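# Insert the lock into the door edge slot

## Task

Push the lock into the slot cut in the door's edge so that its face plate sits flat against the edge and its keyholes line up with the door's; the door must still be upright afterwards, and the lock must stay in place on its own without the robot holding it.

## Robot and tools

Robot: two arms, left_arm and right_arm, each with six revolute joints and a parallel gripper. The names are labels only; they say nothing about which side of a camera image an arm shows up on. Two wrist cameras give 504x504 images: cam_left_wrist and cam_right_wrist, listed in that order in results.

Scene frame: a single shared frame for both arms. The origin lies on the table surface midway between the arms. +x points forward over the table, +z points up, and left_arm sits on the +y side. Each gripper's fingers extend along its own +z axis and close along its own y axis. The reported end-effector point sits between the pads, roughly 1 cm short of the fingertips.

Tool execute_actions, argument actions: a list holding one item or nothing. An empty list only fetches the current state. A motion item is {"rows": [...], "steps": n}, with n from 1 to 15 (15 if left out). Each control step lasts 1/30 s and uses one row; when rows run out, the final row keeps being used. A wait item is {"steps": n} with no rows, n up to 300, and it counts from the previous result. Optional "pictures": false leaves out images. If a call is rejected, nothing reaches the robot.

Row layout: one flat list of 14 numbers covering both arms, even when just one arm should move. Order: left_arm waist, shoulder, elbow, wrist pitch, wrist yaw, wrist roll, gripper opening, then the same seven for right_arm. The six joint values are absolute target angles in radians, in the same convention the Joint positions line reports; they are not offsets. Stated ranges per arm: waist -2.618 to 3.054, shoulder 0.000 to 3.142, elbow 0.000 to 3.142, wrist pitch -1.571 to 1.571, wrist yaw -1.571 to 1.571, wrist roll -2.094 to 2.094. A target more than 0.036 rad beyond a stated end, and further out than the joint's last reported angle, gets the call refused. True ends may differ from the stated ones by up to 0.036 rad either way; asking past a true end just stops the joint there, with a note "joint sent to its limit" (possibly about an earlier, still running action). Missing that note does not prove there is more room. Opening is a commanded value on a -1 (closed) to +1 (fully open) scale, also absolute.

Motion limits: each step, a joint's target is clamped to a fixed lead over its measured angle (waist 0.202, shoulder 0.258, elbow 0.238, wrist pitch 0.573, wrist yaw and roll 0.522 rad). If the targets would carry the gripper over 70 mm from where it is, all of that arm's targets are pulled back toward the current angles. Far goals therefore take several calls. Between calls the arms keep heading for the last row sent until everything nearly stops or a step is HELD; after that only a fresh action moves or presses further.

Result lines: left_arm and right_arm each show end_effector_position (metres) and end_effector_quat_wxyz in the scene frame; the position is less accurate at long reach. Joint positions and Joint velocities give, per arm, the six joints (rad, rad/s) then the pad gap (m, m/s; 0.094 m means fully open). grip_measured reports finger opening on the command scale; each gripper has its own fixed bias of up to about 1 mm. Joint torques follow the joint order without the gripper; they are total drive output, nonzero even in free air, with per-arm offset, scale and noise, and friction can mimic or mask contact. "joint command not followed" means a clearance check altered or blocked joint targets on some steps; the rest of the row still ran. HELD flags steps where all or part of your row was not sent. MOTOR HOT appears from 75 °C; OVER-TEMPERATURE FAULT reports a stop (at 90 °C the arm halts 10 s; at 100 °C it goes limp and drops).

Gripping: to hold something, command an opening about 0.03 below the current grip_measured; a smaller gap below it grips more gently. Pads push about 50 to 62 N at most (some less, and less on parts under about 2 mm), with a brief harder spike on first contact. Brief tugs on a held part or nudges to loose objects can happen, so keep grips firm.

Tool zoom_image: camera ("cam_left_wrist" or "cam_right_wrist") and region [x0, y0, x1, y1] in pixels of that camera's latest image, origin at top left, no larger than 504 by 504. It returns a sharper close-up.

Tool finished_scene: argument scene, the current scene's integer number. Call it only after releasing the lock and confirming it stays seated. Replying without any tool call ends everything.

Avoid: dropping the lock, knocking the door over or anything off the table, slamming or shoving hard, the two arms colliding or pressing on each other, and keeping motors loaded long enough to overheat. Smooth, economical motion is preferred.

Each tool is called after "Call:" as name(argument=value, ...) on one line, values as JSON.

## Session

Call:
execute_actions(actions=[])

Scene clock: 0.00 s of 5550.00 s.
left_arm: end_effector_position=(+0.1386, +0.5826, +0.1201) grip_measured=+1.000 end_effector_quat_wxyz=(+0.372, -0.611, +0.591, -0.373) | right_arm: end_effector_position=(+0.3055, -0.3604, +0.1761) grip_measured=+1.000 end_effector_quat_wxyz=(+0.186, +0.277, +0.881, -0.335)
Joint positions: left_arm=[ 1.449  1.753  1.068 -0.855  1.109 -0.051  0.094] | right_arm=[-0.039  1.475  1.197 -1.163  0.778  0.628  0.094]
Joint velocities: left_arm=[-0.007 -0.012 -0.017 -0.051 -0.007  0.066  0.   ] | right_arm=[-0.007 -0.002 -0.002 -0.037 -0.037 -0.007  0.   ]
Joint torques (N m, as the arm reports them, + toward a larger angle): no reading
Motor temperatures (°C, as the motors report them): left_arm=[24 30 26 29 25 21] | right_arm=[24 29 28 32 23 25]

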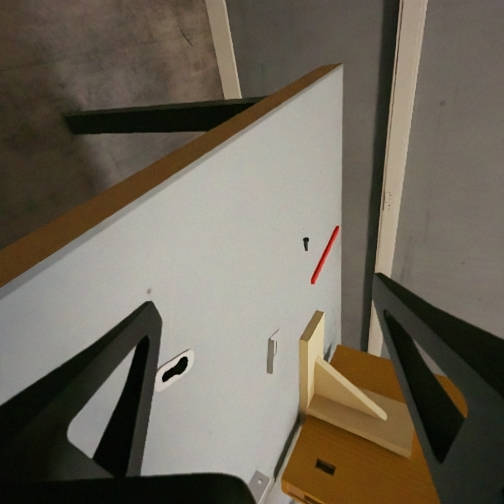

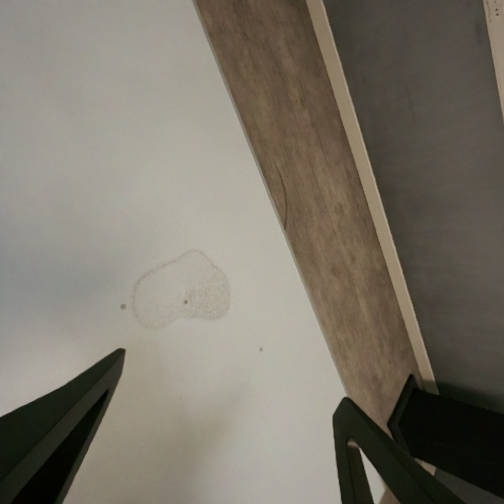

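Call:
execute_actions(actions=[{"rows":[[-0.85,0.7,0.9,-1.0,0,0,1,0.75,0.7,1.0,-1.3,0,0,1]]}], pictures=false)

Call:
execute_actions(actions=[{"steps":50}])

Scene clock: 5.93 s of 5550.00 s.
left_arm: end_effector_position=(+0.1825, +0.3752, +0.2231) grip_measured=+1.000 end_effector_quat_wxyz=(+0.386, -0.211, +0.896, +0.056) | right_arm: end_effector_position=(+0.1466, -0.1307, +0.2248) grip_measured=+1.000 end_effector_quat_wxyz=(+0.297, -0.361, +0.876, +0.116)
Joint positions: left_arm=[ 0.368  0.694  0.899 -0.977  0.082 -0.007  0.094] | right_arm=[ 0.737  0.677  1.02  -1.268  0.05   0.048  0.094]
Joint velocities: left_arm=[-2.181 -0.447  0.061 -0.007 -0.359  0.095  0.   ] | right_arm=[ 0.193 -0.159  0.012 -0.242 -0.403 -0.242  0.   ]
Joint torques (N m, as the arm reports them, + toward a larger angle): left_arm=[ 0.68  4.    6.31  1.   -0.19 -0.01] | right_arm=[ 0.05  3.5   4.35  1.3   0.   -0.09]
Motor temperatures (°C, as the motors report them): left_arm=[24 31 27 28 25 21] | right_arm=[24 30 29 32 23 25]
Steps of this call (steps 1 to 90: nothing new was sent; then 2.43 s passed at rest; steps 91 to 105: all 15 steps of this action). Readings (joint positions):
91: left_arm=[1.430 1.726 1.047 -0.846 1.035 -0.048] | right_arm=[-0.026 1.456 1.179 -1.155 0.738 0.578]
92: left_arm=[1.388 1.670 1.002 -0.854 0.933 -0.044] | right_arm=[0.009 1.418 1.143 -1.160 0.677 0.515]
94: left_arm=[1.244 1.519 0.920 -0.909 0.722 -0.036] | right_arm=[0.107 1.320 1.078 -1.191 0.541 0.392]
98: left_arm=[0.914 1.187 0.889 -0.971 0.333 -0.021] | right_arm=[0.342 1.084 1.025 -1.234 0.280 0.206]
105: the state above

Scene clock: 7.60 s of 5550.00 s.
left_arm: end_effector_position=(+0.1428, +0.1394, +0.2175) grip_measured=+1.000 end_effector_quat_wxyz=(+0.350, +0.327, +0.867, -0.136) | right_arm: end_effector_position=(+0.1393, -0.1270, +0.2202) grip_measured=+1.000 end_effector_quat_wxyz=(+0.278, -0.389, +0.870, +0.122)
Joint positions: left_arm=[-0.84   0.691  0.897 -1.006  0.01  -0.     0.094] | right_arm=[ 0.742  0.689  1.02  -1.285  0.01   0.008  0.094]
Joint velocities: left_arm=[ 0.002  0.002 -0.022 -0.022 -0.022  0.022  0.   ] | right_arm=[ 0.002 -0.007  0.002  0.022 -0.037 -0.051  0.   ]
Joint torques (N m, as the arm reports them, + toward a larger angle): left_arm=[-0.85  1.73  6.8   1.23 -0.12 -0.03] | right_arm=[ 0.89  1.79  4.61  1.02 -0.1  -0.1 ]
Motor temperatures (°C, as the motors report them): left_arm=[24 31 27 29 25 21] | right_arm=[24 30 29 32 23 25]
Steps of this call (steps 1 to 45: the robot went on to your last target; steps 46 to 50: nothing new was sent). Readings (joint positions):
1: left_arm=[0.291 0.687 0.900 -0.977 0.068 -0.007] | right_arm=[0.740 0.676 1.020 -1.274 0.041 0.040]
2: left_arm=[0.215 0.688 0.900 -0.980 0.056 -0.006] | right_arm=[0.742 0.681 1.020 -1.279 0.034 0.033]
4: left_arm=[0.063 0.691 0.898 -0.988 0.038 -0.005] | right_arm=[0.742 0.687 1.020 -1.281 0.025 0.024]
8: left_arm=[-0.241 0.691 0.897 -0.995 0.020 -0.003] | right_arm=[0.742 0.689 1.020 -1.283 0.016 0.014]
50: the state above
All arms were judged still, so your last target was given up. Only a new action makes them travel on or press farther. Fingers that are still opening or closing keep moving.

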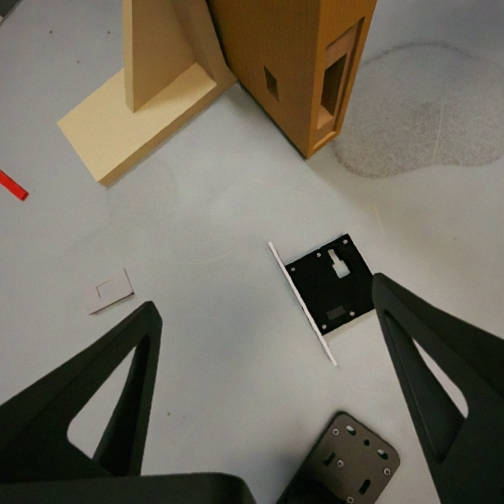

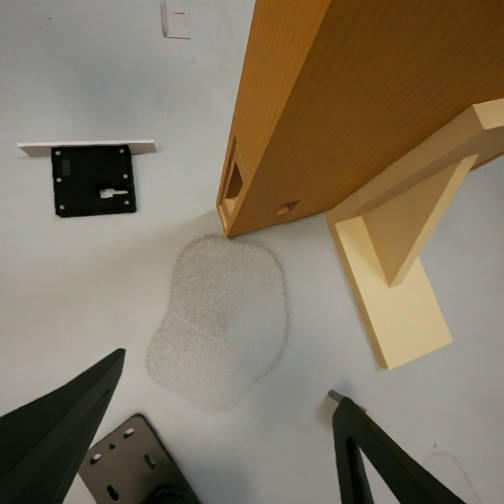

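Call:
execute_actions(actions=[{"rows":[[0.5,0.5,0.6,-0.6,0,0,1,1.2,1.4,1.4,-1.3,0,-0.94,0.3]]}], pictures=false)

Call:
execute_actions(actions=[{"rows":[[0.5,0.5,0.6,-0.6,0,0,1,1.33,2.09,1.81,-1.25,0,-0.94,0.3]]}], pictures=false)

Call:
execute_actions(actions=[{"steps":25}])

Scene clock: 31.37 s of 5550.00 s.
left_arm: end_effector_position=(+0.2014, +0.3723, +0.1865) grip_measured=+1.000 end_effector_quat_wxyz=(+0.465, -0.166, +0.865, +0.089) | right_arm: end_effector_position=(+0.1028, +0.0282, +0.1848) grip_measured=+0.302 end_effector_quat_wxyz=(-0.118, +0.881, -0.457, -0.022)
Joint positions: left_arm=[ 0.26   0.519  0.577 -0.644  0.003  0.002  0.094] | right_arm=[ 1.195  1.447  1.388 -1.271  0.007 -0.879  0.061]
Joint velocities: left_arm=[2.161 0.017 0.017 0.154 0.007 0.022 0.   ] | right_arm=[-0.007 -0.252 -0.012 -0.081 -0.007 -0.388 -0.001]
Joint torques (N m, as the arm reports them, + toward a larger angle): left_arm=[-0.45 -0.43  8.89  1.56 -0.04 -0.06] | right_arm=[ 0.44 -7.43  7.15  0.43 -0.02 -0.08]
Motor temperatures (°C, as the motors report them): left_arm=[24 30 28 31 25 21] | right_arm=[24 29 29 32 23 25]
Steps of this call (steps 1 to 90: nothing new was sent; then 20.27 s passed at rest; steps 91 to 105: all 15 steps of this action). Readings (joint positions):
91: left_arm=[-0.801 0.659 0.851 -0.931 0.023 0.003] | right_arm=[0.781 0.726 1.059 -1.319 0.022 -0.074]
92: left_arm=[-0.727 0.604 0.773 -0.838 0.022 0.003] | right_arm=[0.856 0.794 1.132 -1.348 0.021 -0.170]
94: left_arm=[-0.575 0.527 0.649 -0.767 0.015 0.003] | right_arm=[0.991 0.950 1.281 -1.331 0.020 -0.349]
98: left_arm=[-0.271 0.519 0.577 -0.720 0.008 0.003] | right_arm=[1.177 1.253 1.408 -1.264 0.008 -0.675]
105: the state above

Scene clock: 31.87 s of 5550.00 s.
left_arm: end_effector_position=(+0.1751, +0.4226, +0.1883) grip_measured=+1.000 end_effector_quat_wxyz=(+0.454, -0.266, +0.838, +0.147) | right_arm: end_effector_position=(+0.0798, +0.1529, +0.0630) grip_measured=+0.302 end_effector_quat_wxyz=(+0.003, +0.926, -0.377, +0.005)
Joint positions: left_arm=[ 0.491  0.519  0.577 -0.635 -0.007  0.001  0.094] | right_arm=[ 1.329  2.149  1.797 -1.227  0.009 -0.928  0.061]
Joint velocities: left_arm=[-0.007 -0.007  0.017 -0.007  0.037 -0.007  0.   ] | right_arm=[-0.002  0.002  0.017 -0.212  0.037 -0.081 -0.001]
Joint torques (N m, as the arm reports them, + toward a larger angle): left_arm=[ 0.79 -0.42  8.87  1.67  0.03 -0.05] | right_arm=[  0.01 -14.87   7.27   0.19  -0.12  -0.11]
Motor temperatures (°C, as the motors report them): left_arm=[24 30 28 31 25 21] | right_arm=[24 30 29 32 23 25]
Steps of this call (steps 1 to 15: all 15 steps of this action). Readings (joint positions):
1: left_arm=[0.336 0.519 0.577 -0.640 0.002 0.002] | right_arm=[1.210 1.471 1.426 -1.303 0.014 -0.889]
2: left_arm=[0.405 0.519 0.577 -0.638 0.000 0.002] | right_arm=[1.238 1.520 1.496 -1.321 0.017 -0.897]
4: left_arm=[0.478 0.519 0.577 -0.635 -0.007 0.001] | right_arm=[1.292 1.651 1.649 -1.303 0.015 -0.908]
8: left_arm=[0.491 0.519 0.577 -0.635 -0.007 0.001] | right_arm=[1.329 1.906 1.800 -1.225 0.009 -0.919]
15: the state above

Scene clock: 32.70 s of 5550.00 s.
left_arm: end_effector_position=(+0.1751, +0.4226, +0.1883) grip_measured=+1.000 end_effector_quat_wxyz=(+0.454, -0.266, +0.838, +0.147) | right_arm: end_effector_position=(+0.0798, +0.1528, +0.0826) grip_measured=+0.302 end_effector_quat_wxyz=(-0.016, +0.927, -0.376, +0.000)
Joint positions: left_arm=[ 0.491  0.519  0.577 -0.635 -0.007  0.001  0.094] | right_arm=[ 1.329  2.099  1.797 -1.237  0.009 -0.931  0.061]
Joint velocities: left_arm=[ 0.002  0.002  0.002 -0.051  0.022  0.007  0.   ] | right_arm=[-0.007 -0.007  0.007  0.037 -0.051 -0.066  0.   ]
Joint torques (N m, as the arm reports them, + toward a larger angle): left_arm=[ 0.78 -0.41  8.87  1.67  0.03 -0.04] | right_arm=[  0.17 -11.25   7.13   0.13  -0.12  -0.08]
Motor temperatures (°C, as the motors report them): left_arm=[24 30 28 31 25 21] | right_arm=[24 30 29 32 23 25]
Steps of this call (steps 1 to 25: the robot went on to your last target). Readings (joint positions):
1: left_arm=[0.491 0.519 0.577 -0.635 -0.007 0.001] | right_arm=[1.329 2.146 1.797 -1.231 0.009 -0.929]
2: left_arm=[0.491 0.519 0.577 -0.635 -0.007 0.001] | right_arm=[1.329 2.138 1.797 -1.232 0.009 -0.929]
4: left_arm=[0.491 0.519 0.577 -0.635 -0.007 0.001] | right_arm=[1.329 2.119 1.797 -1.234 0.009 -0.930]
8: left_arm=[0.491 0.519 0.577 -0.635 -0.007 0.001] | right_arm=[1.329 2.099 1.797 -1.235 0.009 -0.931]
25: the state above

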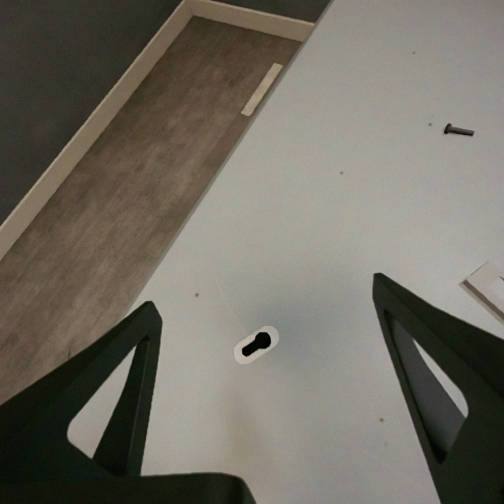

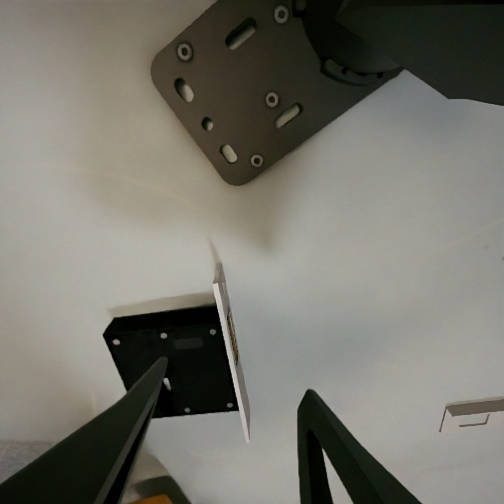

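Call:
execute_actions(actions=[])

Scene clock: 58.53 s of 5550.00 s.
left_arm: end_effector_position=(+0.1751, +0.4226, +0.1883) grip_measured=+1.000 end_effector_quat_wxyz=(+0.454, -0.266, +0.838, +0.147) | right_arm: end_effector_position=(+0.0798, +0.1528, +0.0826) grip_measured=+0.302 end_effector_quat_wxyz=(-0.016, +0.927, -0.376, +0.000)
Joint positions: left_arm=[ 0.491  0.519  0.577 -0.635 -0.007  0.001  0.094] | right_arm=[ 1.329  2.099  1.797 -1.237  0.009 -0.931  0.061]
Joint velocities: left_arm=[-0.017  0.002  0.007 -0.037  0.095  0.007  0.   ] | right_arm=[-0.002 -0.012 -0.012  0.007  0.051 -0.037  0.001]
Joint torques (N m, as the arm reports them, + toward a larger angle): left_arm=[ 0.8  -0.42  8.87  1.68  0.04 -0.04] | right_arm=[  0.16 -11.47   7.05   0.09  -0.1   -0.08]
Motor temperatures (°C, as the motors report them): left_arm=[24 29 30 34 25 21] | right_arm=[24 38 31 30 23 25]
Steps of this call (steps 1 to 15: the robot went on to your last target; steps 16 to 90: nothing new was sent; then 22.83 s passed at rest). Readings (joint positions):
1: left_arm=[0.491 0.519 0.577 -0.635 -0.007 0.001] | right_arm=[1.329 2.099 1.797 -1.237 0.009 -0.931]
2: left_arm=[0.491 0.519 0.577 -0.635 -0.007 0.001] | right_arm=[1.329 2.099 1.797 -1.237 0.009 -0.931]
4: left_arm=[0.491 0.519 0.577 -0.635 -0.007 0.001] | right_arm=[1.329 2.099 1.797 -1.237 0.009 -0.931]
8: left_arm=[0.491 0.519 0.577 -0.635 -0.007 0.001] | right_arm=[1.329 2.099 1.797 -1.237 0.009 -0.931]
90: the state above
All arms were judged still, so your last target was given up. Only a new action makes them travel on or press farther. Fingers that are still opening or closing keep moving.

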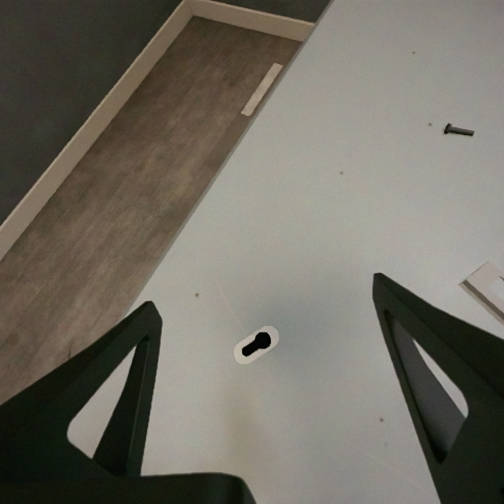

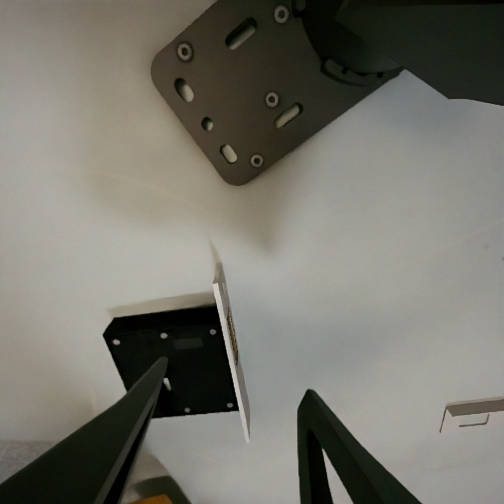

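Call:
execute_actions(actions=[{"rows":[[0.5,0.5,0.6,-0.6,0,0,1,1.213,1.99,1.49,-1.03,0,-1.13,0.0]]}])

Call:
execute_actions(actions=[{"steps":20}])

Scene clock: 77.60 s of 5550.00 s.
left_arm: end_effector_position=(+0.1751, +0.4226, +0.1883) grip_measured=+1.000 end_effector_quat_wxyz=(+0.454, -0.266, +0.838, +0.147) | right_arm: end_effector_position=(+0.1212, +0.1107, +0.0440) grip_measured=+0.002 end_effector_quat_wxyz=(-0.012, +0.938, -0.347, +0.004)
Joint positions: left_arm=[ 0.491  0.519  0.577 -0.635 -0.007  0.001  0.094] | right_arm=[ 1.207  2.002  1.496 -1.043  0.011 -1.114  0.047]
Joint velocities: left_arm=[-0.027  0.017 -0.012  0.007  0.022  0.007  0.   ] | right_arm=[-0.012 -0.007  0.007  0.081 -0.007 -0.066 -0.   ]
Joint torques (N m, as the arm reports them, + toward a larger angle): left_arm=[ 0.78 -0.42  8.9   1.67  0.04 -0.04] | right_arm=[  0.42 -10.35   5.63   0.28  -0.1   -0.09]
Motor temperatures (°C, as the motors report them): left_arm=[24 29 30 36 25 21] | right_arm=[24 40 31 28 23 25]
Steps of this call (steps 1 to 90: nothing new was sent; then 15.57 s passed at rest; steps 91 to 105: all 15 steps of this action). Readings (joint positions):
91: left_arm=[0.491 0.519 0.577 -0.635 -0.007 0.001] | right_arm=[1.319 2.077 1.749 -1.184 0.003 -0.963]
92: left_arm=[0.491 0.519 0.577 -0.635 -0.007 0.001] | right_arm=[1.302 2.044 1.674 -1.131 -0.001 -0.994]
94: left_arm=[0.491 0.519 0.577 -0.635 -0.007 0.001] | right_arm=[1.250 2.002 1.561 -1.104 -0.001 -1.041]
98: left_arm=[0.491 0.519 0.577 -0.635 -0.007 0.001] | right_arm=[1.195 2.002 1.496 -1.083 0.011 -1.088]
105: the state above

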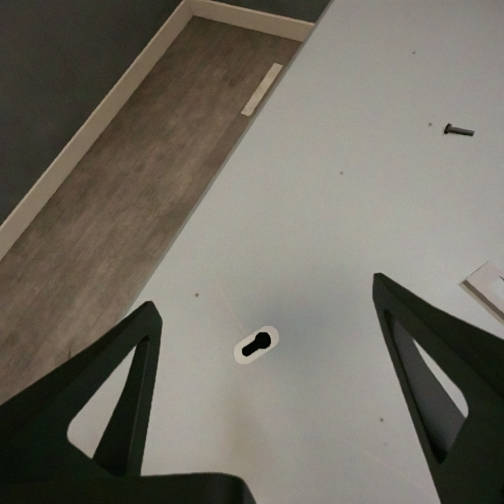

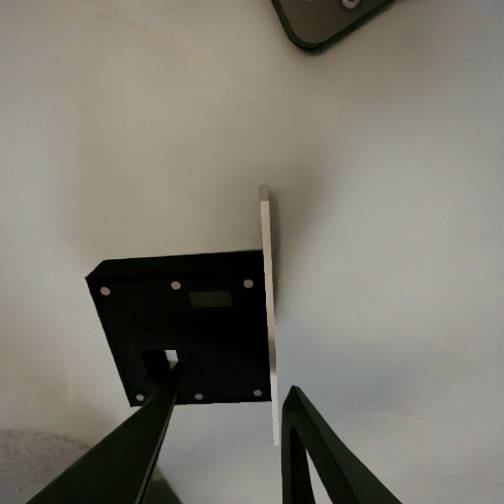

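Scene clock: 78.27 s of 5550.00 s.
left_arm: end_effector_position=(+0.1751, +0.4226, +0.1883) grip_measured=+1.000 end_effector_quat_wxyz=(+0.454, -0.266, +0.838, +0.147) | right_arm: end_effector_position=(+0.1217, +0.1128, +0.0441) grip_measured=+0.002 end_effector_quat_wxyz=(-0.016, +0.939, -0.344, +0.004)
Joint positions: left_arm=[ 0.491  0.519  0.577 -0.635 -0.007  0.001  0.094] | right_arm=[ 1.207  2.002  1.496 -1.034  0.011 -1.121  0.047]
Joint velocities: left_arm=[ 0.012  0.012 -0.027 -0.022  0.022  0.037  0.   ] | right_arm=[-0.007 -0.007  0.007 -0.007 -0.095  0.022 -0.001]
Joint torques (N m, as the arm reports them, + toward a larger angle): left_arm=[ 0.78 -0.44  8.88  1.68  0.03 -0.05] | right_arm=[  0.55 -10.7    5.46   0.24  -0.08  -0.13]
Motor temperatures (°C, as the motors report them): left_arm=[24 29 30 36 25 21] | right_arm=[24 40 31 28 23 25]
Steps of this call (steps 1 to 15: the robot went on to your last target; steps 16 to 20: nothing new was sent). Readings (joint positions):
1: left_arm=[0.491 0.519 0.577 -0.635 -0.007 0.001] | right_arm=[1.207 2.002 1.496 -1.041 0.011 -1.116]
2: left_arm=[0.491 0.519 0.577 -0.635 -0.007 0.001] | right_arm=[1.207 2.002 1.496 -1.040 0.011 -1.117]
4: left_arm=[0.491 0.519 0.577 -0.635 -0.007 0.001] | right_arm=[1.207 2.002 1.496 -1.037 0.011 -1.119]
8: left_arm=[0.491 0.519 0.577 -0.635 -0.007 0.001] | right_arm=[1.207 2.002 1.496 -1.035 0.011 -1.120]
20: the state above
All arms were judged still, so your last target was given up. Only a new action makes them travel on or press farther. Fingers that are still opening or closing keep moving.

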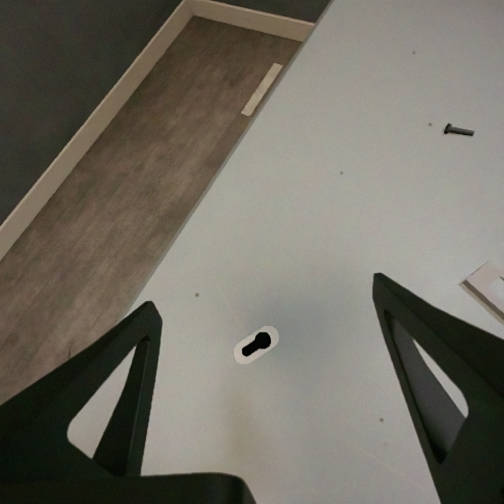

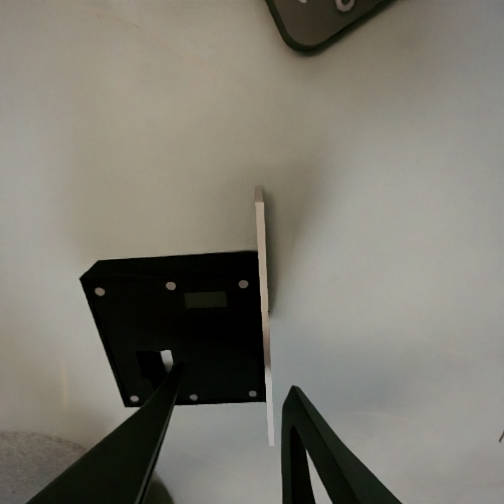

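Call:
execute_actions(actions=[{"rows":[[0.5,0.5,0.6,-0.6,0,0,1,1.25,2.03,1.6,-1.07,0,-1.09,0.0],[0.5,0.5,0.6,-0.6,0,0,1,1.25,2.03,1.6,-1.07,0,-1.09,0.0],[0.5,0.5,0.6,-0.6,0,0,1,1.28,2.06,1.66,-1.07,0,-1.05,0.0],[0.5,0.5,0.6,-0.6,0,0,1,1.28,2.06,1.66,-1.07,0,-1.05,0.0],[0.5,0.5,0.6,-0.6,0,0,1,1.295,2.11,1.67,-1.09,0,-1.04,0.0]]}])

Scene clock: 97.37 s of 5550.00 s.
left_arm: end_effector_position=(+0.1751, +0.4226, +0.1883) grip_measured=+1.000 end_effector_quat_wxyz=(+0.454, -0.266, +0.838, +0.147) | right_arm: end_effector_position=(+0.0913, +0.1510, +0.0455) grip_measured=+0.002 end_effector_quat_wxyz=(-0.024, +0.943, -0.332, -0.000)
Joint positions: left_arm=[ 0.491  0.519  0.577 -0.635 -0.007  0.001  0.094] | right_arm=[ 1.3    2.103  1.653 -1.073  0.008 -1.054  0.047]
Joint velocities: left_arm=[-0.012  0.012  0.007 -0.007  0.007  0.007  0.   ] | right_arm=[ 0.017 -0.007  0.002 -0.022 -0.007 -0.022  0.   ]
Joint torques (N m, as the arm reports them, + toward a larger angle): left_arm=[ 0.78 -0.42  8.89  1.67  0.04 -0.04] | right_arm=[ -0.62 -10.16   7.14   0.17  -0.08   0.05]
Motor temperatures (°C, as the motors report them): left_arm=[24 29 31 37 25 21] | right_arm=[24 40 30 28 23 25]
Steps of this call (steps 1 to 90: nothing new was sent; then 15.60 s passed at rest; steps 91 to 105: all 15 steps of this action). Readings (joint positions):
91: left_arm=[0.491 0.519 0.577 -0.635 -0.007 0.001] | right_arm=[1.210 2.007 1.509 -1.047 0.012 -1.118]
92: left_arm=[0.491 0.519 0.577 -0.635 -0.007 0.001] | right_arm=[1.216 2.015 1.530 -1.056 0.012 -1.114]
94: left_arm=[0.491 0.519 0.577 -0.635 -0.007 0.001] | right_arm=[1.240 2.036 1.591 -1.064 0.012 -1.096]
98: left_arm=[0.491 0.519 0.577 -0.635 -0.007 0.001] | right_arm=[1.293 2.075 1.653 -1.058 0.010 -1.068]
105: the state above

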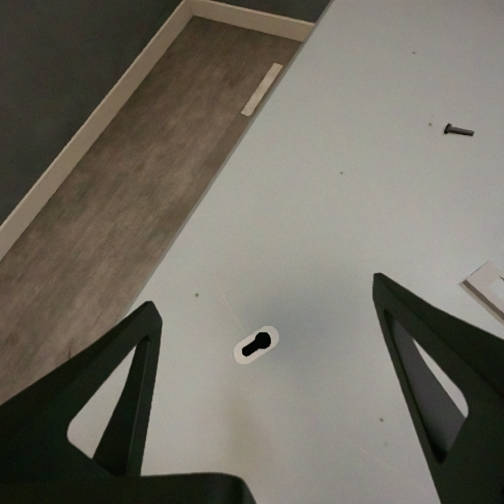

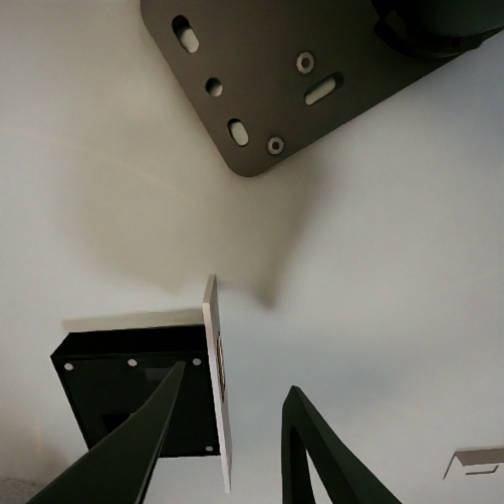

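Call:
execute_actions(actions=[{"rows":[[0.5,0.5,0.6,-0.6,0,0,1,1.335,2.11,1.65,-1.07,0,-1.02,0.0],[0.5,0.5,0.6,-0.6,0,0,1,1.335,2.11,1.65,-1.07,0,-1.02,0.0],[0.5,0.5,0.6,-0.6,0,0,1,1.335,2.11,1.65,-1.07,0,-1.02,0.0],[0.5,0.5,0.6,-0.6,0,0,1,1.335,2.11,1.65,-1.07,0,-1.02,0.0],[0.5,0.5,0.6,-0.6,0,0,1,1.335,2.125,1.57,-0.97,0,-1.02,0.0]]}])

Scene clock: 116.93 s of 5550.00 s.
left_arm: end_effector_position=(+0.1751, +0.4226, +0.1883) grip_measured=+1.000 end_effector_quat_wxyz=(+0.454, -0.266, +0.838, +0.147) | right_arm: end_effector_position=(+0.0781, +0.1520, +0.0221) grip_measured=+0.002 end_effector_quat_wxyz=(-0.025, +0.944, -0.328, -0.001)
Joint positions: left_arm=[ 0.491  0.519  0.577 -0.635 -0.007  0.001  0.094] | right_arm=[ 1.333  2.121  1.585 -0.985  0.009 -1.03   0.047]
Joint velocities: left_arm=[-0.012 -0.007 -0.002  0.022  0.022 -0.007  0.   ] | right_arm=[-0.007  0.012  0.002  0.168 -0.037 -0.037  0.   ]
Joint torques (N m, as the arm reports them, + toward a larger angle): left_arm=[ 0.79 -0.43  8.88  1.67  0.04 -0.04] | right_arm=[ -0.05 -10.25   4.98   0.29  -0.07   0.06]
Motor temperatures (°C, as the motors report them): left_arm=[24 28 31 38 25 21] | right_arm=[24 40 31 27 23 25]
Steps of this call (steps 1 to 15: the robot went on to your last target; steps 16 to 90: nothing new was sent; then 16.07 s passed at rest; steps 91 to 105: all 15 steps of this action). Readings (joint positions):
91: left_arm=[0.491 0.519 0.577 -0.635 -0.007 0.001] | right_arm=[1.303 2.103 1.653 -1.076 0.009 -1.046]
92: left_arm=[0.491 0.519 0.577 -0.635 -0.007 0.001] | right_arm=[1.307 2.103 1.653 -1.075 0.009 -1.043]
94: left_arm=[0.491 0.519 0.577 -0.635 -0.007 0.001] | right_arm=[1.319 2.103 1.653 -1.075 0.009 -1.038]
98: left_arm=[0.491 0.519 0.577 -0.635 -0.007 0.001] | right_arm=[1.333 2.108 1.603 -1.012 0.009 -1.033]
105: the state above

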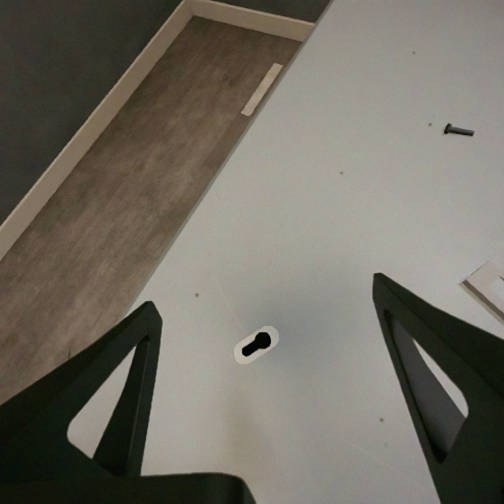

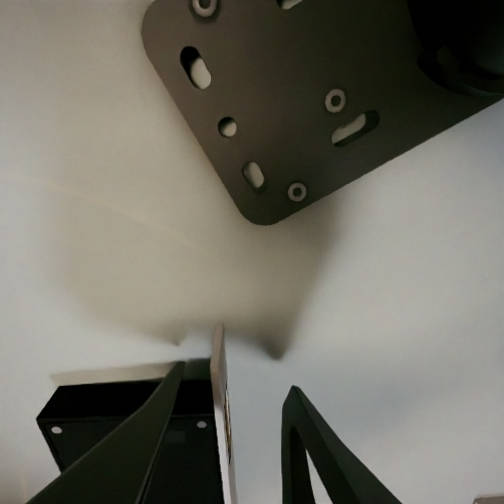

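Call:
execute_actions(actions=[{"rows":[[0.5,0.5,0.6,-0.6,0,0,1,1.34,2.145,1.535,-0.92,0,-1.02,-0.2]]}])

Scene clock: 120.37 s of 5550.00 s.
left_arm: end_effector_position=(+0.1751, +0.4226, +0.1883) grip_measured=+1.000 end_effector_quat_wxyz=(+0.454, -0.266, +0.838, +0.147) | right_arm: end_effector_position=(+0.0784, +0.1549, +0.0095) grip_measured=-0.198 end_effector_quat_wxyz=(-0.032, +0.944, -0.328, -0.002)
Joint positions: left_arm=[ 0.491  0.519  0.577 -0.635 -0.007  0.001  0.094] | right_arm=[ 1.333  2.135  1.554 -0.927  0.009 -1.029  0.038]
Joint velocities: left_arm=[ 0.012 -0.002 -0.002 -0.007  0.037  0.007  0.   ] | right_arm=[-0.012 -0.012  0.002  0.037 -0.022 -0.007 -0.   ]
Joint torques (N m, as the arm reports them, + toward a larger angle): left_arm=[ 0.78 -0.41  8.87  1.68  0.03 -0.04] | right_arm=[ 0.66 -9.97  4.41  0.33 -0.11  0.04]
Motor temperatures (°C, as the motors report them): left_arm=[24 28 31 38 25 21] | right_arm=[24 40 30 27 23 25]
Steps of this call (steps 1 to 30: the robot went on to your last target; steps 31 to 88: nothing new was sent; steps 89 to 103: all 15 steps of this action). Readings (joint positions):
89: left_arm=[0.491 0.519 0.577 -0.635 -0.007 0.001] | right_arm=[1.333 2.121 1.580 -0.966 0.009 -1.030]
90: left_arm=[0.491 0.519 0.577 -0.635 -0.007 0.001] | right_arm=[1.333 2.121 1.574 -0.956 0.009 -1.029]
92: left_arm=[0.491 0.519 0.577 -0.635 -0.007 0.001] | right_arm=[1.333 2.125 1.562 -0.943 0.009 -1.029]
96: left_arm=[0.491 0.519 0.577 -0.635 -0.007 0.001] | right_arm=[1.333 2.134 1.554 -0.935 0.009 -1.029]
103: the state above

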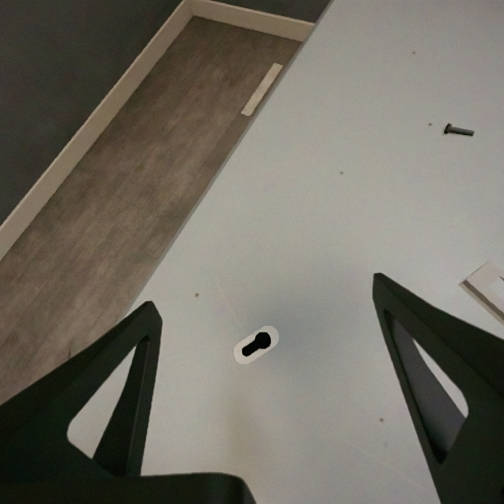

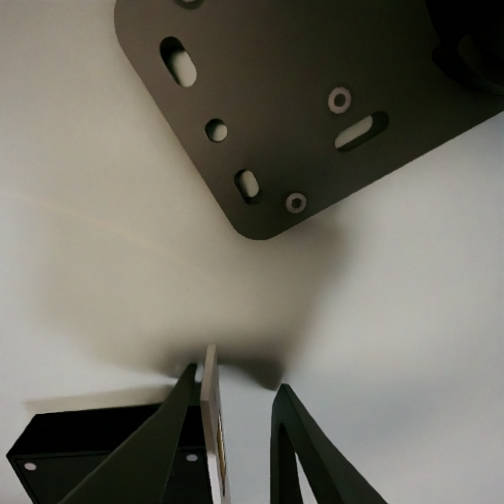

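Call:
execute_actions(actions=[{"rows":[[0.5,0.5,0.6,-0.6,0,0,1,1.34,2.145,1.53,-0.92,0,-1.02,-0.98]]}], pictures=false)

Call:
execute_actions(actions=[{"rows":[[0.5,0.5,0.6,-0.6,0,0,1,1.34,2.07,1.53,-0.95,0,-1.02,-0.98]]}], pictures=false)

Call:
execute_actions(actions=[{"rows":[[0.5,0.5,0.6,-0.6,0,0,1,1.34,1.95,1.38,-0.92,0,-1.5,-0.98]]}], pictures=false)

Call:
execute_actions(actions=[{"rows":[[0.5,0.5,0.6,-0.6,0,0,1,1.34,1.88,1.22,-0.85,0,-2.02,-0.98]]}])

Scene clock: 133.37 s of 5550.00 s.
left_arm: end_effector_position=(+0.1751, +0.4226, +0.1883) grip_measured=+1.000 end_effector_quat_wxyz=(+0.454, -0.266, +0.838, +0.147) | right_arm: end_effector_position=(+0.0782, +0.1548, +0.0095) grip_measured=-0.935 end_effector_quat_wxyz=(-0.032, +0.944, -0.329, -0.001)
Joint positions: left_arm=[ 0.491  0.519  0.577 -0.635 -0.007  0.001  0.094] | right_arm=[ 1.334  2.135  1.554 -0.927  0.011 -1.026  0.003]
Joint velocities: left_arm=[-0.002 -0.007  0.007 -0.022  0.022 -0.007  0.   ] | right_arm=[-0.012 -0.002  0.002 -0.022  0.066 -0.066  0.   ]
Joint torques (N m, as the arm reports them, + toward a larger angle): left_arm=[ 0.8  -0.42  8.89  1.67  0.03 -0.04] | right_arm=[  0.61 -10.25   4.31   0.39  -0.11   0.06]
Motor temperatures (°C, as the motors report them): left_arm=[24 28 31 38 25 21] | right_arm=[24 40 29 26 23 25]
Steps of this call (steps 1 to 15: the robot went on to your last target; steps 16 to 90: nothing new was sent; then 9.50 s passed at rest; steps 91 to 105: all 15 steps of this action). Readings (joint positions):
91: left_arm=[0.491 0.519 0.577 -0.635 -0.007 0.001] | right_arm=[1.333 2.135 1.554 -0.924 0.009 -1.029]
92: left_arm=[0.491 0.519 0.577 -0.635 -0.007 0.001] | right_arm=[1.333 2.135 1.554 -0.926 0.007 -1.029]
94: left_arm=[0.491 0.519 0.577 -0.635 -0.007 0.001] | right_arm=[1.332 2.135 1.554 -0.919 0.010 -1.026]
98: left_arm=[0.491 0.519 0.577 -0.635 -0.007 0.001] | right_arm=[1.334 2.135 1.554 -0.927 0.011 -1.026]
105: the state above

Scene clock: 133.87 s of 5550.00 s.
left_arm: end_effector_position=(+0.1751, +0.4226, +0.1883) grip_measured=+1.000 end_effector_quat_wxyz=(+0.454, -0.266, +0.838, +0.147) | right_arm: end_effector_position=(+0.0767, +0.1540, +0.0191) grip_measured=-0.935 end_effector_quat_wxyz=(-0.040, +0.944, -0.329, -0.007)
Joint positions: left_arm=[ 0.491  0.519  0.577 -0.635 -0.007  0.001  0.094] | right_arm=[ 1.334  2.103  1.543 -0.93   0.003 -1.026  0.003]
Joint velocities: left_arm=[ 0.002 -0.007 -0.007 -0.007  0.051 -0.081  0.   ] | right_arm=[-0.012  0.002 -0.012  0.022 -0.007  0.022  0.   ]
Joint torques (N m, as the arm reports them, + toward a larger angle): left_arm=[ 0.8  -0.42  8.87  1.67  0.03 -0.05] | right_arm=[  0.6  -12.81   4.86   0.18  -0.02   0.04]
Motor temperatures (°C, as the motors report them): left_arm=[24 28 31 38 25 21] | right_arm=[24 40 29 26 23 25]
Steps of this call (steps 1 to 15: all 15 steps of this action). Readings (joint positions):
1: left_arm=[0.491 0.519 0.577 -0.635 -0.007 0.001] | right_arm=[1.334 2.130 1.553 -0.927 0.011 -1.026]
2: left_arm=[0.491 0.519 0.577 -0.635 -0.007 0.001] | right_arm=[1.334 2.123 1.549 -0.927 0.011 -1.026]
4: left_arm=[0.491 0.519 0.577 -0.635 -0.007 0.001] | right_arm=[1.334 2.110 1.544 -0.929 0.008 -1.026]
8: left_arm=[0.491 0.519 0.577 -0.635 -0.007 0.001] | right_arm=[1.334 2.103 1.543 -0.930 0.004 -1.026]
15: the state above

Scene clock: 134.37 s of 5550.00 s.
left_arm: end_effector_position=(+0.1751, +0.4226, +0.1883) grip_measured=+1.000 end_effector_quat_wxyz=(+0.454, -0.266, +0.838, +0.147) | right_arm: end_effector_position=(+0.0708, +0.1170, +0.0253) grip_measured=-0.935 end_effector_quat_wxyz=(-0.029, +0.993, -0.111, -0.001)
Joint positions: left_arm=[ 0.491  0.519  0.577 -0.635 -0.007  0.001  0.094] | right_arm=[ 1.335  1.979  1.385 -0.917 -0.003 -1.474  0.003]
Joint velocities: left_arm=[-0.022 -0.012 -0.007  0.066  0.022 -0.037  0.   ] | right_arm=[-0.007  0.007 -0.012 -0.007  0.037 -0.139 -0.002]
Joint torques (N m, as the arm reports them, + toward a larger angle): left_arm=[ 0.79 -0.41  8.86  1.68  0.04 -0.04] | right_arm=[  0.45 -11.56   5.58   0.28   0.04  -0.15]
Motor temperatures (°C, as the motors report them): left_arm=[24 28 31 38 25 21] | right_arm=[24 40 29 26 23 25]
Steps of this call (steps 1 to 15: all 15 steps of this action). Readings (joint positions):
1: left_arm=[0.491 0.519 0.577 -0.635 -0.007 0.001] | right_arm=[1.334 2.084 1.512 -0.906 -0.002 -1.099]
2: left_arm=[0.491 0.519 0.577 -0.635 -0.007 0.001] | right_arm=[1.335 2.053 1.464 -0.881 -0.002 -1.181]
4: left_arm=[0.491 0.519 0.577 -0.635 -0.007 0.001] | right_arm=[1.335 2.003 1.403 -0.902 -0.002 -1.293]
8: left_arm=[0.491 0.519 0.577 -0.635 -0.007 0.001] | right_arm=[1.335 1.979 1.385 -0.927 -0.002 -1.410]
15: the state above

Scene clock: 134.87 s of 5550.00 s.
left_arm: end_effector_position=(+0.1751, +0.4226, +0.1883) grip_measured=+1.000 end_effector_quat_wxyz=(+0.454, -0.266, +0.838, +0.147) | right_arm: end_effector_position=(+0.0659, +0.0844, +0.0102) grip_measured=-0.935 end_effector_quat_wxyz=(-0.016, +0.989, +0.147, +0.001)
Joint positions: left_arm=[ 0.491  0.519  0.577 -0.635 -0.007  0.001  0.094] | right_arm=[ 1.335  1.91   1.223 -0.852 -0.007 -1.991  0.003]
Joint velocities: left_arm=[ 0.002 -0.002 -0.007 -0.037 -0.051  0.051  0.   ] | right_arm=[-0.002 -0.012 -0.007  0.007  0.022 -0.125  0.001]
Joint torques (N m, as the arm reports them, + toward a larger angle): left_arm=[ 0.8  -0.4   8.89  1.68  0.03 -0.05] | right_arm=[  0.41 -11.03   5.67   0.24   0.04  -0.1 ]
Motor temperatures (°C, as the motors report them): left_arm=[24 28 31 38 25 21] | right_arm=[24 40 29 26 23 25]
Steps of this call (steps 1 to 15: all 15 steps of this action). Readings (joint positions):
1: left_arm=[0.491 0.519 0.577 -0.635 -0.007 0.001] | right_arm=[1.335 1.966 1.356 -0.893 -0.006 -1.555]
2: left_arm=[0.491 0.519 0.577 -0.635 -0.007 0.001] | right_arm=[1.335 1.943 1.311 -0.859 -0.006 -1.649]
4: left_arm=[0.491 0.519 0.577 -0.635 -0.007 0.001] | right_arm=[1.335 1.915 1.251 -0.857 -0.007 -1.781]
8: left_arm=[0.491 0.519 0.577 -0.635 -0.007 0.001] | right_arm=[1.335 1.910 1.223 -0.866 -0.006 -1.915]
15: the state above

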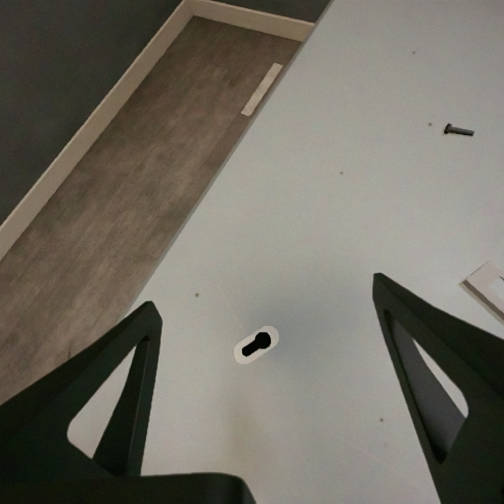

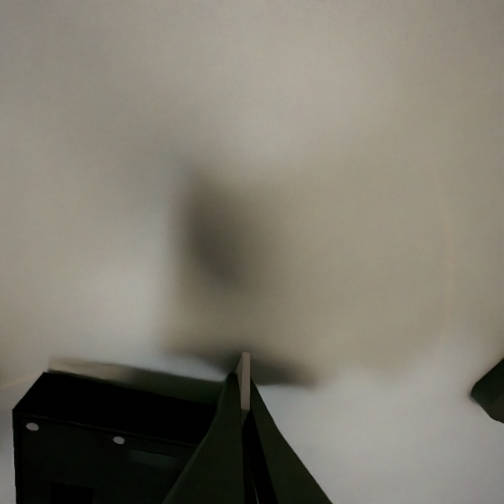

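Call:
execute_actions(actions=[{"rows":[[0.5,0.5,0.6,-0.6,0,0,0,1.34,1.89,1.21,-0.85,0,-2.02,-0.2]],"steps":10}], pictures=false)

Call:
execute_actions(actions=[{"rows":[[0.5,0.5,0.6,-0.6,0,0,0,1.34,1.6,1.15,-1.05,0,-2.02,-0.2]]}], pictures=false)

Call:
execute_actions(actions=[{"rows":[[0.3,1.0,0.8,-1.2,0,1.0,0,0.3,0.6,0.6,-0.3,0,0,1]]}], pictures=false)

Call:
execute_actions(actions=[{"steps":45}], pictures=false)

Call:
execute_actions(actions=[{"rows":[[-1.265,1.3,0.9,-1.15,0,1.7,0,0.3,0.6,0.6,-0.3,0,0,1]]}], pictures=false)

Call:
execute_actions(actions=[{"steps":50}])

Scene clock: 154.07 s of 5550.00 s.
left_arm: end_effector_position=(+0.1751, +0.4226, +0.1883) grip_measured=+0.003 end_effector_quat_wxyz=(+0.454, -0.266, +0.838, +0.147) | right_arm: end_effector_position=(+0.0666, +0.0854, +0.0106) grip_measured=-0.202 end_effector_quat_wxyz=(-0.018, +0.987, +0.157, +0.003)
Joint positions: left_arm=[ 0.491  0.519  0.577 -0.635 -0.007  0.001  0.047] | right_arm=[ 1.335  1.909  1.223 -0.848 -0.004 -2.011  0.037]
Joint velocities: left_arm=[ 0.002 -0.002 -0.002 -0.037  0.007 -0.007  0.   ] | right_arm=[-0.002  0.007 -0.007 -0.022 -0.007 -0.066 -0.001]
Joint torques (N m, as the arm reports them, + toward a larger angle): left_arm=[ 0.8  -0.41  8.86  1.68  0.04 -0.04] | right_arm=[  0.46 -10.01   4.82   0.25   0.02  -0.11]
Motor temperatures (°C, as the motors report them): left_arm=[24 28 31 39 25 21] | right_arm=[24 41 29 26 23 25]
Steps of this call (steps 1 to 30: the robot went on to your last target; steps 31 to 90: nothing new was sent; then 15.87 s passed at rest; steps 91 to 100: all 10 steps of this action). Readings (joint positions):
91: left_arm=[0.491 0.519 0.577 -0.635 -0.007 0.001] | right_arm=[1.335 1.910 1.223 -0.852 -0.007 -2.010]
92: left_arm=[0.491 0.519 0.577 -0.635 -0.007 0.001] | right_arm=[1.335 1.909 1.223 -0.851 -0.006 -2.011]
94: left_arm=[0.491 0.519 0.577 -0.635 -0.007 0.001] | right_arm=[1.335 1.909 1.223 -0.849 -0.005 -2.011]
98: left_arm=[0.491 0.519 0.577 -0.635 -0.007 0.001] | right_arm=[1.335 1.909 1.223 -0.848 -0.004 -2.011]
100: the state above

Scene clock: 154.57 s of 5550.00 s.
left_arm: end_effector_position=(+0.1751, +0.4226, +0.1883) grip_measured=+0.003 end_effector_quat_wxyz=(+0.454, -0.266, +0.838, +0.147) | right_arm: end_effector_position=(+0.0616, +0.0431, +0.0883) grip_measured=-0.202 end_effector_quat_wxyz=(-0.057, +0.986, +0.157, +0.015)
Joint positions: left_arm=[ 0.491  0.519  0.577 -0.635 -0.007  0.001  0.047] | right_arm=[ 1.335  1.588  1.158 -1.023 -0.002 -2.012  0.037]
Joint velocities: left_arm=[-0.002 -0.002  0.002  0.022 -0.066 -0.022 -0.   ] | right_arm=[-0.012 -0.002 -0.002 -0.051  0.022 -0.081  0.   ]
Joint torques (N m, as the arm reports them, + toward a larger angle): left_arm=[ 0.79 -0.43  8.88  1.68  0.03 -0.04] | right_arm=[ 0.47 -5.44  5.5   0.19  0.   -0.09]
Motor temperatures (°C, as the motors report them): left_arm=[24 28 31 39 25 21] | right_arm=[24 41 29 26 23 25]
Steps of this call (steps 1 to 15: all 15 steps of this action). Readings (joint positions):
1: left_arm=[0.491 0.519 0.577 -0.635 -0.007 0.001] | right_arm=[1.335 1.886 1.211 -0.852 -0.004 -2.011]
2: left_arm=[0.491 0.519 0.577 -0.635 -0.007 0.001] | right_arm=[1.335 1.840 1.186 -0.875 -0.003 -2.011]
4: left_arm=[0.491 0.519 0.577 -0.635 -0.007 0.001] | right_arm=[1.335 1.714 1.158 -0.944 -0.002 -2.012]
8: left_arm=[0.491 0.519 0.577 -0.635 -0.007 0.001] | right_arm=[1.335 1.571 1.158 -0.995 -0.002 -2.012]
15: the state above

Scene clock: 155.07 s of 5550.00 s.
left_arm: end_effector_position=(+0.1350, +0.3566, +0.0984) grip_measured=+0.003 end_effector_quat_wxyz=(+0.058, +0.252, +0.964, +0.052) | right_arm: end_effector_position=(+0.2322, -0.0752, +0.2184) grip_measured=+1.000 end_effector_quat_wxyz=(+0.533, -0.566, +0.629, +0.030)
Joint positions: left_arm=[ 0.31   1.016  0.779 -1.177 -0.007  0.943  0.047] | right_arm=[ 0.5    0.62   0.594 -0.425 -0.161 -0.754  0.094]
Joint velocities: left_arm=[ 0.002 -0.027 -0.027 -0.212 -0.007  0.344 -0.001] | right_arm=[-1.824 -0.466  0.007  0.374  0.066  2.674  0.   ]
Joint torques (N m, as the arm reports them, + toward a larger angle): left_arm=[-0.81 -2.68  8.09  0.34  0.03 -0.01] | right_arm=[-2.76  0.86  7.68  2.4   1.46  0.09]
Motor temperatures (°C, as the motors report them): left_arm=[24 28 31 39 25 21] | right_arm=[24 41 29 26 23 25]
Steps of this call (steps 1 to 15: all 15 steps of this action). Readings (joint positions):
1: left_arm=[0.457 0.559 0.621 -0.728 -0.021 0.083] | right_arm=[1.313 1.553 1.110 -0.933 -0.014 -1.934]
2: left_arm=[0.393 0.641 0.688 -0.837 -0.019 0.185] | right_arm=[1.265 1.491 1.032 -0.813 -0.019 -1.844]
4: left_arm=[0.323 0.818 0.775 -0.950 -0.008 0.389] | right_arm=[1.122 1.334 0.873 -0.618 -0.015 -1.653]
8: left_arm=[0.310 1.013 0.783 -1.077 -0.007 0.737] | right_arm=[0.863 0.982 0.629 -0.449 -0.102 -1.325]
15: the state above

Scene clock: 156.57 s of 5550.00 s.
left_arm: end_effector_position=(+0.1318, +0.3552, +0.0979) grip_measured=+0.003 end_effector_quat_wxyz=(+0.051, +0.278, +0.958, +0.049) | right_arm: end_effector_position=(+0.2854, -0.1383, +0.2497) grip_measured=+1.000 end_effector_quat_wxyz=(+0.576, -0.174, +0.790, +0.122)
Joint positions: left_arm=[ 0.31   1.016  0.779 -1.191 -0.007  0.996  0.047] | right_arm=[ 0.306  0.607  0.594 -0.299 -0.009 -0.011  0.094]
Joint velocities: left_arm=[ 0.012 -0.007 -0.012 -0.051 -0.066  0.066 -0.   ] | right_arm=[ 0.007 -0.017 -0.007  0.051  0.037 -0.007  0.   ]
Joint torques (N m, as the arm reports them, + toward a larger angle): left_arm=[-0.81 -2.61  8.03  0.26  0.03  0.02] | right_arm=[-0.34 -0.34  7.7   1.69  0.07  0.  ]
Motor temperatures (°C, as the motors report them): left_arm=[24 28 31 38 25 21] | right_arm=[24 40 29 27 23 25]
Steps of this call (steps 1 to 45: the robot went on to your last target). Readings (joint positions):
1: left_arm=[0.310 1.016 0.779 -1.181 -0.007 0.954] | right_arm=[0.436 0.610 0.594 -0.411 -0.157 -0.657]
2: left_arm=[0.310 1.016 0.779 -1.183 -0.007 0.963] | right_arm=[0.379 0.607 0.594 -0.391 -0.134 -0.558]
4: left_arm=[0.310 1.016 0.779 -1.187 -0.007 0.975] | right_arm=[0.317 0.607 0.594 -0.355 -0.078 -0.369]
8: left_arm=[0.310 1.016 0.779 -1.190 -0.007 0.988] | right_arm=[0.306 0.607 0.594 -0.318 -0.033 -0.156]
45: the state above
All arms were judged still, so your last target was given up. Only a new action makes them travel on or press farther. Fingers that are still opening or closing keep moving.

Scene clock: 157.07 s of 5550.00 s.
left_arm: end_effector_position=(+0.1412, +0.1631, +0.0760) grip_measured=+0.003 end_effector_quat_wxyz=(-0.003, +0.917, +0.399, +0.006) | right_arm: end_effector_position=(+0.2854, -0.1384, +0.2497) grip_measured=+1.000 end_effector_quat_wxyz=(+0.576, -0.174, +0.790, +0.122)
Joint positions: left_arm=[-0.778  1.317  0.878 -1.132 -0.014  1.665  0.047] | right_arm=[ 0.306  0.607  0.594 -0.299 -0.008 -0.011  0.094]
Joint velocities: left_arm=[-2.147 -0.002 -0.007  0.007  0.022  0.154  0.   ] | right_arm=[-0.002 -0.007  0.002 -0.051  0.007 -0.051  0.   ]
Joint torques (N m, as the arm reports them, + toward a larger angle): left_arm=[ 0.44 -5.08  7.88 -0.06  0.1   0.06] | right_arm=[-0.44 -0.11  7.6   1.71  0.07  0.08]
Motor temperatures (°C, as the motors report them): left_arm=[24 28 31 38 25 21] | right_arm=[24 40 29 27 23 25]
Steps of this call (steps 1 to 15: all 15 steps of this action). Readings (joint positions):
1: left_arm=[0.273 1.053 0.799 -1.206 -0.022 1.080] | right_arm=[0.306 0.607 0.594 -0.299 -0.009 -0.011]
2: left_arm=[0.200 1.127 0.835 -1.212 -0.023 1.182] | right_arm=[0.306 0.607 0.594 -0.299 -0.009 -0.011]
4: left_arm=[0.054 1.260 0.876 -1.164 -0.023 1.363] | right_arm=[0.306 0.607 0.594 -0.299 -0.008 -0.011]
8: left_arm=[-0.245 1.317 0.878 -1.133 -0.020 1.558] | right_arm=[0.306 0.607 0.594 -0.299 -0.008 -0.011]
15: the state above

Scene clock: 158.73 s of 5550.00 s.
left_arm: end_effector_position=(+0.0649, +0.1008, +0.0760) grip_measured=+0.003 end_effector_quat_wxyz=(-0.000, +0.988, +0.153, +0.001) | right_arm: end_effector_position=(+0.2854, -0.1384, +0.2497) grip_measured=+1.000 end_effector_quat_wxyz=(+0.576, -0.174, +0.790, +0.122)
Joint positions: left_arm=[-1.262  1.317  0.878 -1.132 -0.003  1.694  0.047] | right_arm=[ 0.306  0.607  0.594 -0.299 -0.008 -0.011  0.094]
Joint velocities: left_arm=[ 0.002  0.012 -0.007  0.022  0.007 -0.007 -0.   ] | right_arm=[ 0.007 -0.007 -0.007  0.007  0.051 -0.022  0.   ]
Joint torques (N m, as the arm reports them, + toward a larger angle): left_arm=[-0.22 -4.97  7.81 -0.06 -0.01  0.03] | right_arm=[-0.44 -0.38  7.72  1.73  0.07  0.03]
Motor temperatures (°C, as the motors report them): left_arm=[24 28 31 38 25 21] | right_arm=[24 39 30 27 23 25]
Steps of this call (steps 1 to 30: the robot went on to your last target; steps 31 to 50: nothing new was sent). Readings (joint positions):
1: left_arm=[-0.853 1.317 0.878 -1.132 -0.014 1.671] | right_arm=[0.306 0.607 0.594 -0.299 -0.008 -0.011]
2: left_arm=[-0.929 1.317 0.878 -1.132 -0.014 1.675] | right_arm=[0.306 0.607 0.594 -0.299 -0.008 -0.011]
4: left_arm=[-1.082 1.317 0.878 -1.132 -0.013 1.682] | right_arm=[0.306 0.607 0.594 -0.299 -0.008 -0.011]
8: left_arm=[-1.260 1.317 0.878 -1.132 -0.002 1.690] | right_arm=[0.306 0.607 0.594 -0.299 -0.008 -0.011]
50: the state above
All arms were judged still, so your last target was given up. Only a new action makes them travel on or press farther. Fingers that are still opening or closing keep moving.

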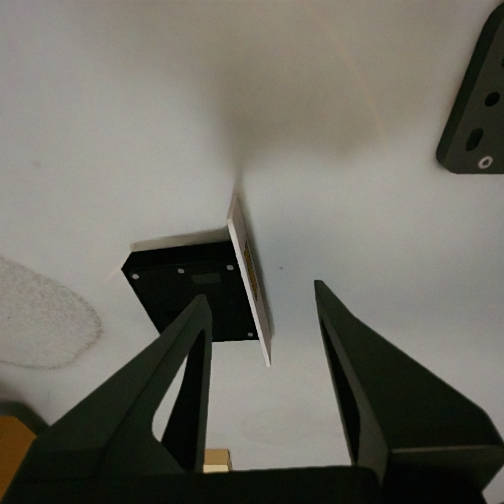

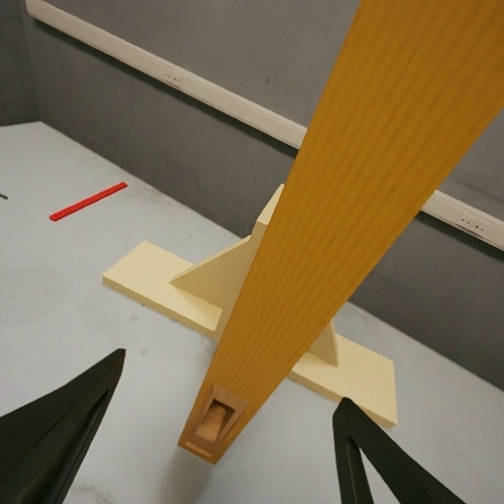

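Call:
execute_actions(actions=[{"rows":[[-1.275,1.43,0.79,-0.92,0,1.66,-0.1,0.3,0.6,0.6,-0.3,0,0,1]]}])

Scene clock: 170.03 s of 5550.00 s.
left_arm: end_effector_position=(+0.0687, +0.0916, +0.0301) grip_measured=-0.097 end_effector_quat_wxyz=(-0.009, +0.986, +0.166, -0.001) | right_arm: end_effector_position=(+0.2855, -0.1383, +0.2498) grip_measured=+1.000 end_effector_quat_wxyz=(+0.576, -0.174, +0.790, +0.122)
Joint positions: left_arm=[-1.264  1.436  0.781 -0.933 -0.003  1.666  0.042] | right_arm=[ 0.306  0.607  0.594 -0.299 -0.008 -0.011  0.094]
Joint velocities: left_arm=[-0.007  0.007 -0.002  0.007 -0.022 -0.007  0.   ] | right_arm=[ 0.007  0.017 -0.002  0.007  0.051  0.007  0.   ]
Joint torques (N m, as the arm reports them, + toward a larger angle): left_arm=[-0.9  -4.67  6.49  0.13 -0.01 -0.06] | right_arm=[-0.39 -0.37  7.95  1.66  0.03  0.11]
Motor temperatures (°C, as the motors report them): left_arm=[24 29 31 35 25 21] | right_arm=[24 35 30 30 23 25]
Steps of this call (steps 1 to 90: nothing new was sent; then 7.80 s passed at rest; steps 91 to 105: all 15 steps of this action). Readings (joint positions):
91: left_arm=[-1.262 1.327 0.867 -1.108 -0.003 1.690] | right_arm=[0.306 0.607 0.594 -0.299 -0.008 -0.011]
92: left_arm=[-1.263 1.349 0.850 -1.068 -0.003 1.685] | right_arm=[0.306 0.607 0.594 -0.299 -0.008 -0.011]
94: left_arm=[-1.264 1.405 0.812 -1.006 -0.003 1.677] | right_arm=[0.306 0.607 0.594 -0.299 -0.008 -0.011]
98: left_arm=[-1.264 1.436 0.781 -0.966 -0.003 1.670] | right_arm=[0.306 0.607 0.594 -0.299 -0.008 -0.011]
105: the state above

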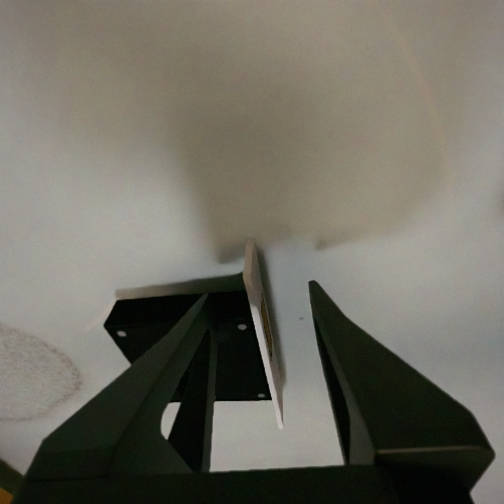

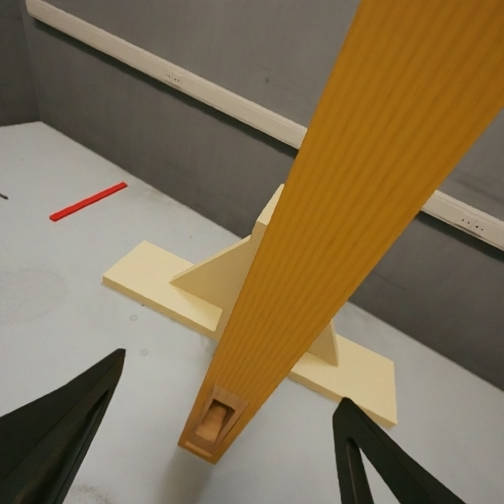

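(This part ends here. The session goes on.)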